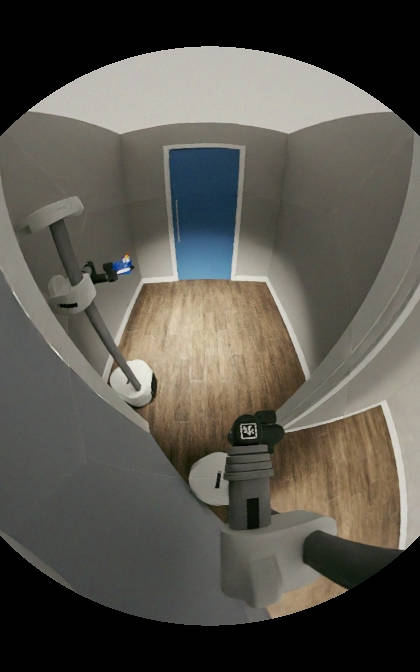

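Request:
execute_actions(
  actions=[
    {"r1":{"base":{"translate_m":0.55},"pace":"slow"},"r2":{"base":{"strafe_m":0.05}}},
  ],
  cameras=[],
)

Request:
execute_actions(
  actions=[
    {"r1":{"base":{"translate_m":1.2},"joints":{"wrist_pitch_rad":0,"gripper_m":0.1,"lift_m":0.85}}},
  ],
  cameras=["r1_head_camera"],
)

Request:
execute_actions(
  actions=[
    {"r1":{"base":{"rotate_rad":0.37},"joints":{"arm_m":0.2}}},
  ],
  cameras=["r1_wrist_camera","r2_head_right_camera"],
)

Scene clock: 104.63 s.
r1.base_odometry: x=-1.987 y=-1.304 heading=-2.914 (m, m, rad; r1's odometry frame)
r1.turned_by_wheels: +0.000 (rad since the last result)
r1.turned_by_imu: +0.001 (rad since the last result)
r1.base_tilt: forward=+0.4 right=+0.2 (deg)
r1.lidar_m: 2.11 0.95 0.63 0.59 0.27 0.25 - 0.25 0.30 0.43 0.97 1.34
r1.base_status: done
r1.joint_positions: lift_m=+0.920 arm_m=+0.005 wrist_yaw_rad=+0.000 wrist_pitch_rad=+1.600 wrist_roll_rad=-0.010 gripper_m=+0.050
r1.joint_status: not commanded
r1.motor_effort: lift_m=+25(25) arm_m=-6(6) wrist_yaw_rad=-1(1) wrist_pitch_rad=+0(1) wrist_roll_rad=+2(1) gripper_m=-1(2) wheel_0=+3(5) wheel_1=+3(7) wheel_2=-4(7) (%)
r1.hand_pose: x=+0.1675 y=-0.0874 z=+0.8095 quat_wxyz=(+0.697, -0.003, +0.717, +0.004) (m; r1's base frame)
r1.wrist_depth_mm: 1042 1042 1025 1025 1025 1008 991 / 1042 1042 1025 1025 1025 1008 991 / 1042 1042 1042 1025 1025 1042 1008 / 1008 1060 1042 991 1025 1025 1008 / 1060 1060 831 820 1025 1025 1008 / 1042 1078 198 831 193 917 917 / 866 842 854 109 960 676 634
r2.base_odometry: x=-0.034 y=-2.509 heading=-1.457 (m, m, rad; r2's odometry frame)
r2.turned_by_wheels: +0.000 (rad since the last result)
r2.turned_by_imu: +0.002 (rad since the last result)
r2.base_tilt: forward=-0.1 right=-0.8 (deg)
r2.lidar_m: 0.42 0.44 0.30 0.29 0.32 0.34 0.33 0.34 0.62 0.64 1.84 0.45
r2.base_status: done
r2.joint_positions: lift_m=+0.910 arm_m=+0.006 wrist_yaw_rad=+0.000 wrist_pitch_rad=+0.303 wrist_roll_rad=-0.007 gripper_m=+0.086
r2.joint_status: not commanded
r2.motor_effort: lift_m=+18(18) arm_m=-6(6) wrist_yaw_rad=-1(1) wrist_pitch_rad=-10(11) wrist_roll_rad=+1(0) gripper_m=-27(28) wheel_0=-4(7) wheel_1=+0(12) wheel_2=+0(0) (%)
r2.hand_pose: x=+0.4523 y=-0.0874 z=+1.0020 quat_wxyz=(+0.989, -0.004, +0.151, +0.001) (m; r2's base frame)
r2.wrist_depth_mm: 535 759 1397 1464 1499 1464 1430 / 535 768 1430 1537 1464 1499 1464 / 535 809 1430 1576 225 1537 1576 / 544 788 1078 227 212 1756 1708 / 549 741 213 219 213 1756 1756 / 554 189 193 226 194 1618 1808 / 554 820 202 109 1430 1430 1499
pictures: none
No camera images: the call's "cameras" was empty. Leave "cameras" out to get every camera's image.

Scene clock: 110.10 s.
r1.base_odometry: x=-3.156 y=-1.574 heading=-2.914 (m, m, rad; r1's odometry frame)
r1.turned_by_wheels: +0.000 (rad since the last result)
r1.turned_by_imu: +0.000 (rad since the last result)
r1.base_tilt: forward=+0.7 right=+0.5 (deg)
r1.lidar_m: 0.91 0.97 1.22 1.14 0.84 1.04 1.36 1.32 0.97 0.91 0.96 0.97
r1.base_status: done
r1.joint_positions: lift_m=+0.850 arm_m=+0.005 wrist_yaw_rad=+0.000 wrist_pitch_rad=+0.002 wrist_roll_rad=-0.010 gripper_m=+0.100
r1.joint_status: all done
r1.motor_effort: lift_m=+15(23) arm_m=-6(6) wrist_yaw_rad=+1(2) wrist_pitch_rad=-7(13) wrist_roll_rad=+1(2) gripper_m=+1(5) wheel_0=+3(8) wheel_1=+2(7) wheel_2=-2(12) (%)
r1.hand_pose: x=+0.4645 y=-0.0874 z=+1.0280 quat_wxyz=(+1.000, -0.005, +0.001, +0.000) (m; r1's base frame)
r1.wrist_depth_mm: 707 707 707 707 707 707 715 / 699 707 707 707 707 715 715 / 699 707 707 715 715 715 723 / 707 707 715 715 715 715 715 / 707 715 707 715 715 715 715 / 707 715 199 715 707 715 723 / 715 715 715 109 715 723 723
r2.base_odometry: x=-0.034 y=-2.509 heading=-1.457 (m, m, rad; r2's odometry frame)
r2.turned_by_wheels: +0.000 (rad since the last result)
r2.turned_by_imu: +0.001 (rad since the last result)
r2.base_tilt: forward=-0.2 right=-0.8 (deg)
r2.lidar_m: 0.42 0.43 0.32 0.30 0.32 0.34 0.32 0.34 0.62 1.51 1.04 0.45
r2.base_status: not commanded
r2.joint_positions: lift_m=+0.910 arm_m=+0.006 wrist_yaw_rad=+0.000 wrist_pitch_rad=+0.303 wrist_roll_rad=-0.007 gripper_m=+0.086
r2.joint_status: not commanded
r2.motor_effort: lift_m=+19(18) arm_m=-6(6) wrist_yaw_rad=-1(2) wrist_pitch_rad=-10(8) wrist_roll_rad=+1(1) gripper_m=-26(27) wheel_0=-4(4) wheel_1=+0(1) wheel_2=+0(0) (%)
r2.hand_pose: x=+0.4523 y=-0.0874 z=+1.0020 quat_wxyz=(+0.989, -0.004, +0.151, +0.001) (m; r2's base frame)
r2.wrist_depth_mm: 525 768 1397 1430 1464 1430 1430 / 535 778 1397 1499 1499 1499 1499 / 539 788 1430 1576 225 1618 1576 / 544 798 1060 226 212 1618 1661 / 544 750 213 220 212 1808 1756 / 549 189 194 226 194 1661 1863 / 554 820 203 109 1397 1430 1499
pictures: r1_head_camera
Images, in order (width x height): r1_head_camera 420x560.

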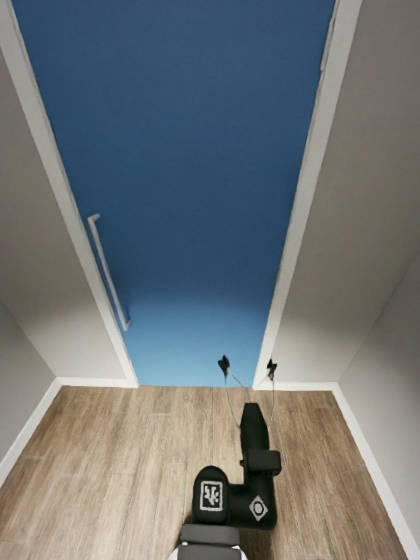

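Scene clock: 111.77 s.
r1.base_odometry: x=-3.156 y=-1.574 heading=-2.545 (m, m, rad; r1's odometry frame)
r1.turned_by_wheels: +0.370 (rad since the last result)
r1.turned_by_imu: +0.373 (rad since the last result)
r1.base_tilt: forward=+0.5 right=+0.3 (deg)
r1.lidar_m: 0.93 1.11 1.15 0.83 0.84 1.36 1.34 1.01 0.92 0.91 1.05 0.92
r1.base_status: done
r1.joint_positions: lift_m=+0.850 arm_m=+0.199 wrist_yaw_rad=+0.000 wrist_pitch_rad=+0.002 wrist_roll_rad=-0.010 gripper_m=+0.100
r1.joint_status: all done
r1.motor_effort: lift_m=+15(15) arm_m=+6(6) wrist_yaw_rad=-3(2) wrist_pitch_rad=-5(6) wrist_roll_rad=+1(0) gripper_m=-3(1) wheel_0=-1(6) wheel_1=-3(8) wheel_2=-3(10) (%)
r1.hand_pose: x=+0.6583 y=-0.0874 z=+1.0281 quat_wxyz=(+1.000, -0.005, +0.001, +0.000) (m; r1's base frame)
r1.wrist_depth_mm: 715 647 591 544 500 462 436 / 723 647 591 544 500 466 436 / 723 640 591 544 504 466 436 / 732 640 591 544 500 466 439 / 732 640 580 544 504 466 439 / 732 654 199 539 488 459 436 / 723 647 603 109 492 459 439
r2.base_odometry: x=-0.034 y=-2.509 heading=-1.457 (m, m, rad; r2's odometry frame)
r2.turned_by_wheels: +0.000 (rad since the last result)
r2.turned_by_imu: +0.000 (rad since the last result)
r2.base_tilt: forward=-0.1 right=-0.8 (deg)
r2.lidar_m: 0.45 0.41 0.32 0.30 0.30 0.35 0.33 0.35 0.62 1.53 1.05 0.47
r2.base_status: not commanded
r2.joint_positions: lift_m=+0.910 arm_m=+0.006 wrist_yaw_rad=+0.000 wrist_pitch_rad=+0.303 wrist_roll_rad=-0.007 gripper_m=+0.086
r2.joint_status: not commanded
r2.motor_effort: lift_m=+19(19) arm_m=-6(6) wrist_yaw_rad=-1(2) wrist_pitch_rad=-9(10) wrist_roll_rad=+1(1) gripper_m=-26(29) wheel_0=-4(4) wheel_1=+1(1) wheel_2=+0(0) (%)
r2.hand_pose: x=+0.4523 y=-0.0874 z=+1.0020 quat_wxyz=(+0.989, -0.004, +0.151, +0.001) (m; r2's base frame)
r2.wrist_depth_mm: 530 768 1366 1464 1430 1464 1464 / 535 778 1366 1576 1499 1537 1160 / 544 788 1430 1576 224 1499 1576 / 544 798 1060 227 212 1661 1618 / 544 741 213 220 212 1756 1756 / 554 189 193 226 194 1618 1808 / 554 809 203 109 1430 1397 1464
pictures: r1_wrist_camera, r2_head_right_camera
camera_calibration (this result's frames):
r1_wrist_camera: T_world_to_cam=[[0.0159902, -0.999483, 0.0279095, -0.128643], [-0.00972993, -0.0280673, -0.999559, 1.08236], [0.999825, 0.0157116, -0.0101737, -0.423192], [0, 0, 0, 1]] pos_world=[0.435706, -0.0915489, 1.08117]
Images, in order (width x height): r1_wrist_camera 616x392, r2_head_right_camera 420x672.

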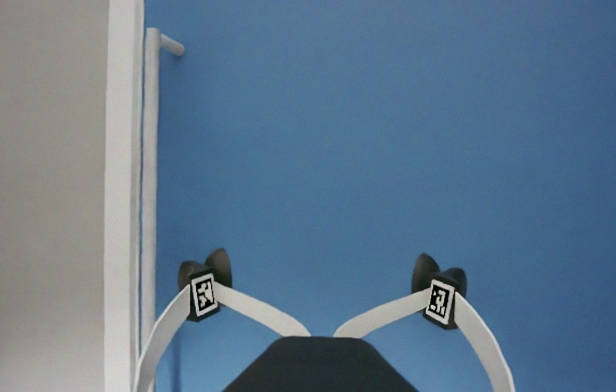

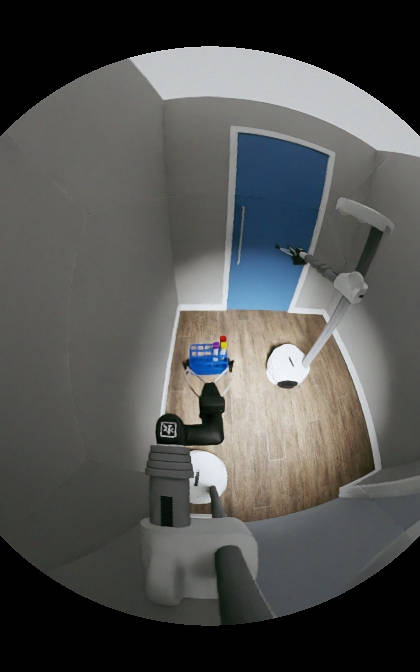

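Request:
execute_actions(
  actions=[
    {"r1":{"base":{"translate_m":0.15},"joints":{"lift_m":0.75}}},
  ],
  cameras=[],
)

Request:
execute_actions(
  actions=[
    {"r1":{"base":{"strafe_m":0.25},"joints":{"arm_m":0.3}}},
  ],
  cameras=["r1_wrist_camera"],
)

Scene clock: 115.30 s.
r1.base_odometry: x=-3.280 y=-1.659 heading=-2.544 (m, m, rad; r1's odometry frame)
r1.turned_by_wheels: +0.000 (rad since the last result)
r1.turned_by_imu: +0.001 (rad since the last result)
r1.base_tilt: forward=+0.6 right=+0.4 (deg)
r1.lidar_m: 0.77 0.95 1.09 1.09 0.88 1.50 1.51 1.09 0.97 0.98 0.88 0.78
r1.base_status: done
r1.joint_positions: lift_m=+0.750 arm_m=+0.199 wrist_yaw_rad=+0.000 wrist_pitch_rad=+0.002 wrist_roll_rad=-0.010 gripper_m=+0.100
r1.joint_status: all done
r1.motor_effort: lift_m=+15(15) arm_m=+6(6) wrist_yaw_rad=+0(2) wrist_pitch_rad=-6(5) wrist_roll_rad=+1(3) gripper_m=-2(1) wheel_0=+1(8) wheel_1=+2(9) wheel_2=+0(10) (%)
r1.hand_pose: x=+0.6583 y=-0.0874 z=+0.9281 quat_wxyz=(+1.000, -0.005, +0.001, +0.000) (m; r1's base frame)
r1.wrist_depth_mm: 500 466 427 392 362 336 319 / 517 466 430 392 364 336 317 / 512 466 427 394 362 336 317 / 517 466 433 394 364 336 317 / 512 466 418 394 364 338 317 / 521 466 199 389 351 330 317 / 504 466 439 109 355 334 320
r2.base_odometry: x=-0.034 y=-2.509 heading=-1.457 (m, m, rad; r2's odometry frame)
r2.turned_by_wheels: +0.000 (rad since the last result)
r2.turned_by_imu: +0.001 (rad since the last result)
r2.base_tilt: forward=-0.1 right=-0.8 (deg)
r2.lidar_m: 0.43 0.43 0.32 0.30 0.33 0.34 0.33 0.34 0.60 1.54 1.19 0.44
r2.base_status: not commanded
r2.joint_positions: lift_m=+0.910 arm_m=+0.006 wrist_yaw_rad=+0.000 wrist_pitch_rad=+0.303 wrist_roll_rad=-0.007 gripper_m=+0.086
r2.joint_status: not commanded
r2.motor_effort: lift_m=+19(19) arm_m=-6(6) wrist_yaw_rad=-2(1) wrist_pitch_rad=-11(10) wrist_roll_rad=+1(1) gripper_m=-27(30) wheel_0=-4(4) wheel_1=+0(1) wheel_2=+0(0) (%)
r2.hand_pose: x=+0.4523 y=-0.0874 z=+1.0020 quat_wxyz=(+0.989, -0.004, +0.151, +0.001) (m; r2's base frame)
r2.wrist_depth_mm: 530 768 1397 1464 1430 1464 1430 / 535 788 1397 1537 1537 1537 1464 / 535 798 1464 1618 226 1618 1576 / 549 788 1060 226 211 1661 1661 / 544 759 213 219 213 1756 1756 / 549 188 194 227 194 1618 1808 / 559 820 202 109 1430 1397 1464
pictures: none
No camera images: the call's "cameras" was empty. Leave "cameras" out to get every camera's image.

Scene clock: 117.43 s.
r1.base_odometry: x=-3.140 y=-1.865 heading=-2.544 (m, m, rad; r1's odometry frame)
r1.turned_by_wheels: +0.000 (rad since the last result)
r1.turned_by_imu: -0.001 (rad since the last result)
r1.base_tilt: forward=+0.6 right=+0.2 (deg)
r1.lidar_m: 0.84 0.97 0.86 0.87 0.67 0.94 1.43 1.35 1.19 1.22 0.97 0.86
r1.base_status: done
r1.joint_positions: lift_m=+0.750 arm_m=+0.299 wrist_yaw_rad=+0.000 wrist_pitch_rad=+0.002 wrist_roll_rad=-0.010 gripper_m=+0.100
r1.joint_status: all done
r1.motor_effort: lift_m=+15(15) arm_m=+6(7) wrist_yaw_rad=-1(2) wrist_pitch_rad=-6(7) wrist_roll_rad=-2(1) gripper_m=+1(2) wheel_0=+1(10) wheel_1=+2(11) wheel_2=+0(1) (%)
r1.hand_pose: x=+0.7583 y=-0.0874 z=+0.9281 quat_wxyz=(+1.000, -0.005, +0.001, +0.000) (m; r1's base frame)
r1.wrist_depth_mm: 500 455 397 377 349 324 307 / 504 455 397 379 349 324 307 / 504 455 397 382 349 325 307 / 508 455 399 379 351 325 307 / 504 459 389 379 349 325 309 / 508 459 199 373 340 319 307 / 504 459 407 109 343 322 309
r2.base_odometry: x=-0.034 y=-2.509 heading=-1.457 (m, m, rad; r2's odometry frame)
r2.turned_by_wheels: +0.000 (rad since the last result)
r2.turned_by_imu: +0.001 (rad since the last result)
r2.base_tilt: forward=-0.1 right=-0.8 (deg)
r2.lidar_m: 0.44 0.42 0.32 0.28 0.33 0.34 0.32 0.34 0.63 1.53 1.82 0.45
r2.base_status: not commanded
r2.joint_positions: lift_m=+0.910 arm_m=+0.006 wrist_yaw_rad=+0.000 wrist_pitch_rad=+0.303 wrist_roll_rad=-0.007 gripper_m=+0.086
r2.joint_status: not commanded
r2.motor_effort: lift_m=+19(18) arm_m=-6(6) wrist_yaw_rad=-1(1) wrist_pitch_rad=-9(7) wrist_roll_rad=+1(1) gripper_m=-26(27) wheel_0=-3(4) wheel_1=+0(0) wheel_2=+0(0) (%)
r2.hand_pose: x=+0.4523 y=-0.0874 z=+1.0020 quat_wxyz=(+0.989, -0.004, +0.151, +0.001) (m; r2's base frame)
r2.wrist_depth_mm: 535 768 1430 1464 1464 1430 1430 / 535 778 1397 1537 1537 1499 1464 / 539 768 1464 1618 224 1618 715 / 544 778 1060 225 212 1661 1661 / 549 750 213 219 213 1756 1708 / 549 188 195 227 194 1708 1808 / 554 820 204 109 1430 1430 866
pictures: r1_wrist_camera
camera_calibration (this result's frames):
r1_wrist_camera: T_world_to_cam=[[0.0159093, -0.999484, 0.0279096, -0.127415], [-0.00972869, -0.0280666, -0.999559, 0.983415], [0.999826, 0.0156308, -0.0101702, -0.524195], [0, 0, 0, 1]] pos_world=[0.535698, -0.0915542, 0.981206]
Images, in order (width x height): r1_wrist_camera 616x392.

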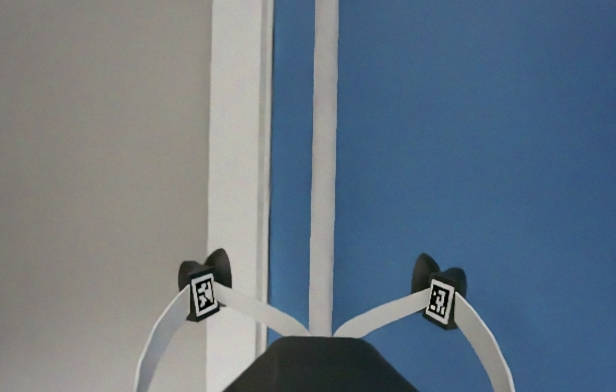

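Request:
execute_actions(
  actions=[
    {"r1":{"joints":{"arm_m":0.405,"gripper_m":0.06}}},
  ],
  cameras=[],
)

Request:
execute_actions(
  actions=[
    {"r1":{"joints":{"gripper_m":-0.025}}},
  ],
  cameras=["r1_wrist_camera"],
)

Request:
execute_actions(
  actions=[
    {"r1":{"base":{"translate_m":-0.45},"joints":{"wrist_yaw_rad":0.06}}},
  ],
  cameras=["r1_wrist_camera"],
)

Scene clock: 120.50 s.
r1.base_odometry: x=-3.140 y=-1.865 heading=-2.544 (m, m, rad; r1's odometry frame)
r1.turned_by_wheels: +0.000 (rad since the last result)
r1.turned_by_imu: +0.000 (rad since the last result)
r1.base_tilt: forward=+0.6 right=+0.1 (deg)
r1.lidar_m: 0.84 0.98 0.86 0.87 0.66 0.92 1.43 1.36 1.20 1.20 0.96 0.86
r1.base_status: not commanded
r1.joint_positions: lift_m=+0.750 arm_m=+0.404 wrist_yaw_rad=+0.000 wrist_pitch_rad=+0.002 wrist_roll_rad=-0.010 gripper_m=+0.060
r1.joint_status: all done
r1.motor_effort: lift_m=+15(15) arm_m=+6(5) wrist_yaw_rad=-1(1) wrist_pitch_rad=-6(6) wrist_roll_rad=+2(1) gripper_m=-3(6) wheel_0=+1(1) wheel_1=+2(2) wheel_2=+0(0) (%)
r1.hand_pose: x=+0.8633 y=-0.0874 z=+0.9281 quat_wxyz=(+1.000, -0.005, +0.001, +0.000) (m; r1's base frame)
r1.wrist_depth_mm: 359 327 286 273 252 234 222 / 364 327 287 274 253 234 220 / 366 327 287 273 253 235 222 / 364 329 289 273 253 235 222 / 366 330 287 274 251 236 223 / 364 330 196 205 198 233 222 / 366 330 289 109 249 228 223
r2.base_odometry: x=-0.034 y=-2.509 heading=-1.457 (m, m, rad; r2's odometry frame)
r2.turned_by_wheels: +0.000 (rad since the last result)
r2.turned_by_imu: +0.001 (rad since the last result)
r2.base_tilt: forward=-0.1 right=-0.9 (deg)
r2.lidar_m: 0.42 0.42 0.31 0.30 0.32 0.33 0.32 0.35 0.62 1.55 1.83 0.45
r2.base_status: not commanded
r2.joint_positions: lift_m=+0.910 arm_m=+0.006 wrist_yaw_rad=+0.000 wrist_pitch_rad=+0.303 wrist_roll_rad=-0.007 gripper_m=+0.086
r2.joint_status: not commanded
r2.motor_effort: lift_m=+19(18) arm_m=-6(6) wrist_yaw_rad=-1(1) wrist_pitch_rad=-7(9) wrist_roll_rad=+1(1) gripper_m=-29(30) wheel_0=-4(4) wheel_1=+0(1) wheel_2=+0(0) (%)
r2.hand_pose: x=+0.4523 y=-0.0874 z=+1.0020 quat_wxyz=(+0.989, -0.004, +0.151, +0.001) (m; r2's base frame)
r2.wrist_depth_mm: 535 768 1397 1464 1464 1464 1430 / 535 768 1397 1499 1464 1464 1464 / 535 778 1464 1618 224 1618 723 / 544 798 1060 226 211 1661 1661 / 549 759 213 220 213 1756 1808 / 554 188 194 226 194 1618 1756 / 554 820 203 109 1430 1430 878
pictures: none
No camera images: the call's "cameras" was empty. Leave "cameras" out to get every camera's image.

Scene clock: 122.07 s.
r1.base_odometry: x=-3.140 y=-1.865 heading=-2.544 (m, m, rad; r1's odometry frame)
r1.turned_by_wheels: +0.000 (rad since the last result)
r1.turned_by_imu: +0.000 (rad since the last result)
r1.base_tilt: forward=+0.5 right=+0.4 (deg)
r1.lidar_m: 0.79 0.97 0.85 0.87 0.68 0.91 1.43 1.34 1.20 1.21 0.97 0.85
r1.base_status: not commanded
r1.joint_positions: lift_m=+0.750 arm_m=+0.404 wrist_yaw_rad=+0.002 wrist_pitch_rad=+0.002 wrist_roll_rad=-0.010 gripper_m=-0.025
r1.joint_status: all done
r1.motor_effort: lift_m=+15(15) arm_m=+4(6) wrist_yaw_rad=-6(5) wrist_pitch_rad=-7(6) wrist_roll_rad=-2(2) gripper_m=-14(15) wheel_0=+1(0) wheel_1=+2(2) wheel_2=+0(0) (%)
r1.hand_pose: x=+0.8638 y=-0.0870 z=+0.9281 quat_wxyz=(+1.000, -0.005, +0.001, +0.001) (m; r1's base frame)
r1.wrist_depth_mm: 359 329 283 260 241 224 213 / 364 329 285 253 242 224 213 / 364 329 286 252 242 225 213 / 364 329 286 254 242 225 213 / 366 329 287 204 243 226 213 / 366 329 183 190 182 224 213 / 364 330 289 109 238 219 215
r2.base_odometry: x=-0.034 y=-2.509 heading=-1.457 (m, m, rad; r2's odometry frame)
r2.turned_by_wheels: +0.000 (rad since the last result)
r2.turned_by_imu: +0.000 (rad since the last result)
r2.base_tilt: forward=-0.1 right=-0.8 (deg)
r2.lidar_m: 0.42 0.44 0.32 0.30 0.33 0.34 0.33 0.33 0.61 1.54 1.85 0.45
r2.base_status: not commanded
r2.joint_positions: lift_m=+0.910 arm_m=+0.006 wrist_yaw_rad=+0.000 wrist_pitch_rad=+0.303 wrist_roll_rad=-0.007 gripper_m=+0.086
r2.joint_status: not commanded
r2.motor_effort: lift_m=+18(19) arm_m=-6(6) wrist_yaw_rad=-1(2) wrist_pitch_rad=-10(8) wrist_roll_rad=+1(1) gripper_m=-27(30) wheel_0=-4(3) wheel_1=+1(0) wheel_2=+0(0) (%)
r2.hand_pose: x=+0.4523 y=-0.0874 z=+1.0020 quat_wxyz=(+0.989, -0.004, +0.151, +0.001) (m; r2's base frame)
r2.wrist_depth_mm: 530 759 1397 1499 1430 1464 1430 / 535 778 1430 1576 1537 1464 1499 / 539 788 1430 1618 225 1537 715 / 554 798 1060 226 211 1618 1618 / 549 750 213 220 213 1756 1708 / 554 189 194 226 193 1618 1708 / 554 809 204 109 1430 1397 878
pictures: r1_wrist_camera
camera_calibration (this result's frames):
r1_wrist_camera: T_world_to_cam=[[0.0174211, -0.999459, 0.0279097, -0.129961], [-0.00968115, -0.0280812, -0.999559, 0.984413], [0.999801, 0.0171432, -0.0101651, -0.629562], [0, 0, 0, 1]] pos_world=[0.641231, -0.0914544, 0.981206]
Images, in order (width x height): r1_wrist_camera 616x392.

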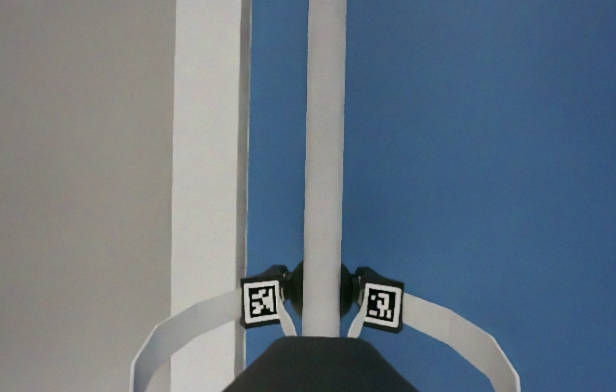

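Scene clock: 125.07 s.
r1.base_odometry: x=-2.768 y=-1.612 heading=-2.548 (m, m, rad; r1's odometry frame)
r1.turned_by_wheels: -0.004 (rad since the last result)
r1.turned_by_imu: -0.003 (rad since the last result)
r1.base_tilt: forward=+0.4 right=+0.5 (deg)
r1.lidar_m: 0.84 1.15 0.99 0.56 0.67 1.00 1.02 1.13 1.04 1.05 1.28 0.93
r1.base_status: done
r1.joint_positions: lift_m=+0.750 arm_m=+0.404 wrist_yaw_rad=+0.042 wrist_pitch_rad=+0.002 wrist_roll_rad=-0.010 gripper_m=-0.025
r1.joint_status: all done
r1.on_its_own: wrist_yaw_rad is at rest, and its effort (+51) is outside its rest range (-13 to +13)
r1.motor_effort: lift_m=+15(15) arm_m=+4(4) wrist_yaw_rad=+51(48) wrist_pitch_rad=-6(5) wrist_roll_rad=+1(0) gripper_m=-16(19) wheel_0=-22(20) wheel_1=-13(14) wheel_2=-10(20) (%)
r1.hand_pose: x=+0.8672 y=-0.0753 z=+0.9281 quat_wxyz=(+1.000, -0.005, +0.001, +0.021) (m; r1's base frame)
r1.wrist_depth_mm: 904 891 235 240 255 270 282 / 904 878 236 240 257 271 283 / 917 878 236 241 257 271 283 / 904 891 236 241 257 272 286 / 917 891 236 240 258 273 286 / 917 891 234 186 181 272 287 / 931 891 236 109 263 268 289
r2.base_odometry: x=-0.034 y=-2.509 heading=-1.457 (m, m, rad; r2's odometry frame)
r2.turned_by_wheels: +0.000 (rad since the last result)
r2.turned_by_imu: +0.001 (rad since the last result)
r2.base_tilt: forward=-0.1 right=-0.9 (deg)
r2.lidar_m: 0.43 0.43 0.31 0.28 0.32 0.34 0.32 0.35 0.60 1.54 0.68 0.45
r2.base_status: not commanded
r2.joint_positions: lift_m=+0.910 arm_m=+0.006 wrist_yaw_rad=+0.000 wrist_pitch_rad=+0.303 wrist_roll_rad=-0.007 gripper_m=+0.086
r2.joint_status: not commanded
r2.motor_effort: lift_m=+19(18) arm_m=-6(6) wrist_yaw_rad=-1(2) wrist_pitch_rad=-6(9) wrist_roll_rad=+1(1) gripper_m=-29(28) wheel_0=-4(4) wheel_1=+1(1) wheel_2=+0(0) (%)
r2.hand_pose: x=+0.4523 y=-0.0874 z=+1.0020 quat_wxyz=(+0.989, -0.004, +0.151, +0.001) (m; r2's base frame)
r2.wrist_depth_mm: 530 759 1397 1464 - 1098 1281 / 535 788 1397 1576 - 1138 1397 / 544 788 1499 1618 225 1138 842 / 539 788 1078 227 212 1308 1618 / 549 750 213 219 213 1499 1708 / 549 188 193 226 193 1430 1808 / 559 820 203 109 1397 1464 1499
pictures: r1_wrist_camera
camera_calibration (this result's frames):
r1_wrist_camera: T_world_to_cam=[[0.0577597, -0.99794, 0.0279062, -0.153165], [-0.00863912, -0.0284515, -0.999558, 0.983785], [0.998293, 0.0574931, -0.0102647, -0.628722], [0, 0, 0, 1]] pos_world=[0.644994, -0.0887122, 0.98117]
Images, in order (width x height): r1_wrist_camera 616x392.

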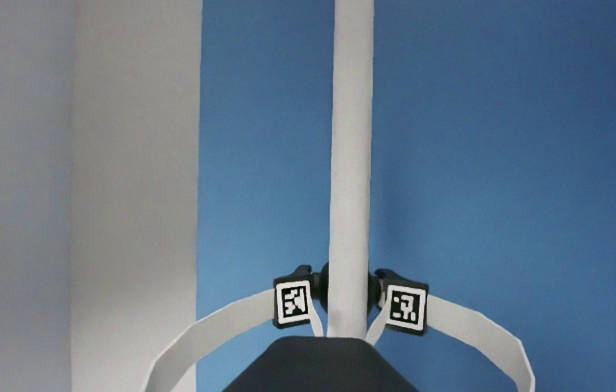

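Request:
execute_actions(
  actions=[
    {"r1":{"base":{"strafe_m":-0.12},"joints":{"arm_m":0.215}}},
  ],
  cameras=[],
)

Scene clock: 127.87 s.
r1.base_odometry: x=-2.835 y=-1.513 heading=-2.548 (m, m, rad; r1's odometry frame)
r1.turned_by_wheels: +0.000 (rad since the last result)
r1.turned_by_imu: -0.001 (rad since the last result)
r1.base_tilt: forward=+0.5 right=+0.2 (deg)
r1.lidar_m: 0.62 1.26 1.11 0.69 0.80 0.98 1.04 1.07 0.92 0.94 1.18 0.82
r1.base_status: done
r1.joint_positions: lift_m=+0.750 arm_m=+0.216 wrist_yaw_rad=+0.060 wrist_pitch_rad=+0.002 wrist_roll_rad=-0.010 gripper_m=-0.025
r1.joint_status: all done
r1.motor_effort: lift_m=+15(15) arm_m=-8(11) wrist_yaw_rad=-1(54) wrist_pitch_rad=-7(6) wrist_roll_rad=+2(0) gripper_m=-19(20) wheel_0=+2(19) wheel_1=-1(22) wheel_2=+2(10) (%)
r1.hand_pose: x=+0.6805 y=-0.0699 z=+0.9280 quat_wxyz=(+1.000, -0.005, +0.001, +0.030) (m; r1's base frame)
r1.wrist_depth_mm: 1060 1098 225 239 281 322 368 / 1060 1098 227 240 283 322 368 / 1042 1118 228 241 283 324 370 / 1060 1118 229 242 285 325 373 / 1060 1098 229 216 286 327 375 / 1060 1098 181 185 185 329 377 / 1078 1098 227 109 294 310 377
r2.base_odometry: x=-0.034 y=-2.509 heading=-1.457 (m, m, rad; r2's odometry frame)
r2.turned_by_wheels: +0.000 (rad since the last result)
r2.turned_by_imu: +0.001 (rad since the last result)
r2.base_tilt: forward=-0.1 right=-0.9 (deg)
r2.lidar_m: 0.42 0.44 0.32 0.30 0.32 0.34 0.32 0.34 0.61 1.55 0.79 0.46
r2.base_status: not commanded
r2.joint_positions: lift_m=+0.910 arm_m=+0.006 wrist_yaw_rad=+0.000 wrist_pitch_rad=+0.303 wrist_roll_rad=-0.007 gripper_m=+0.086
r2.joint_status: not commanded
r2.motor_effort: lift_m=+18(18) arm_m=-6(6) wrist_yaw_rad=-1(1) wrist_pitch_rad=-10(11) wrist_roll_rad=+1(1) gripper_m=-29(28) wheel_0=-4(4) wheel_1=+1(1) wheel_2=+0(0) (%)
r2.hand_pose: x=+0.4523 y=-0.0874 z=+1.0020 quat_wxyz=(+0.989, -0.004, +0.151, +0.001) (m; r2's base frame)
r2.wrist_depth_mm: 539 759 1366 1499 - - 931 / 535 768 1366 1499 - - 1060 / 539 798 1464 1661 224 - 1118 / 544 788 1078 226 211 - 1618 / 544 750 213 219 213 1366 1756 / 549 188 193 226 193 1118 1756 / 549 820 202 109 1397 1397 1499
pictures: none
No camera images: the call's "cameras" was empty. Leave "cameras" out to get every camera's image.


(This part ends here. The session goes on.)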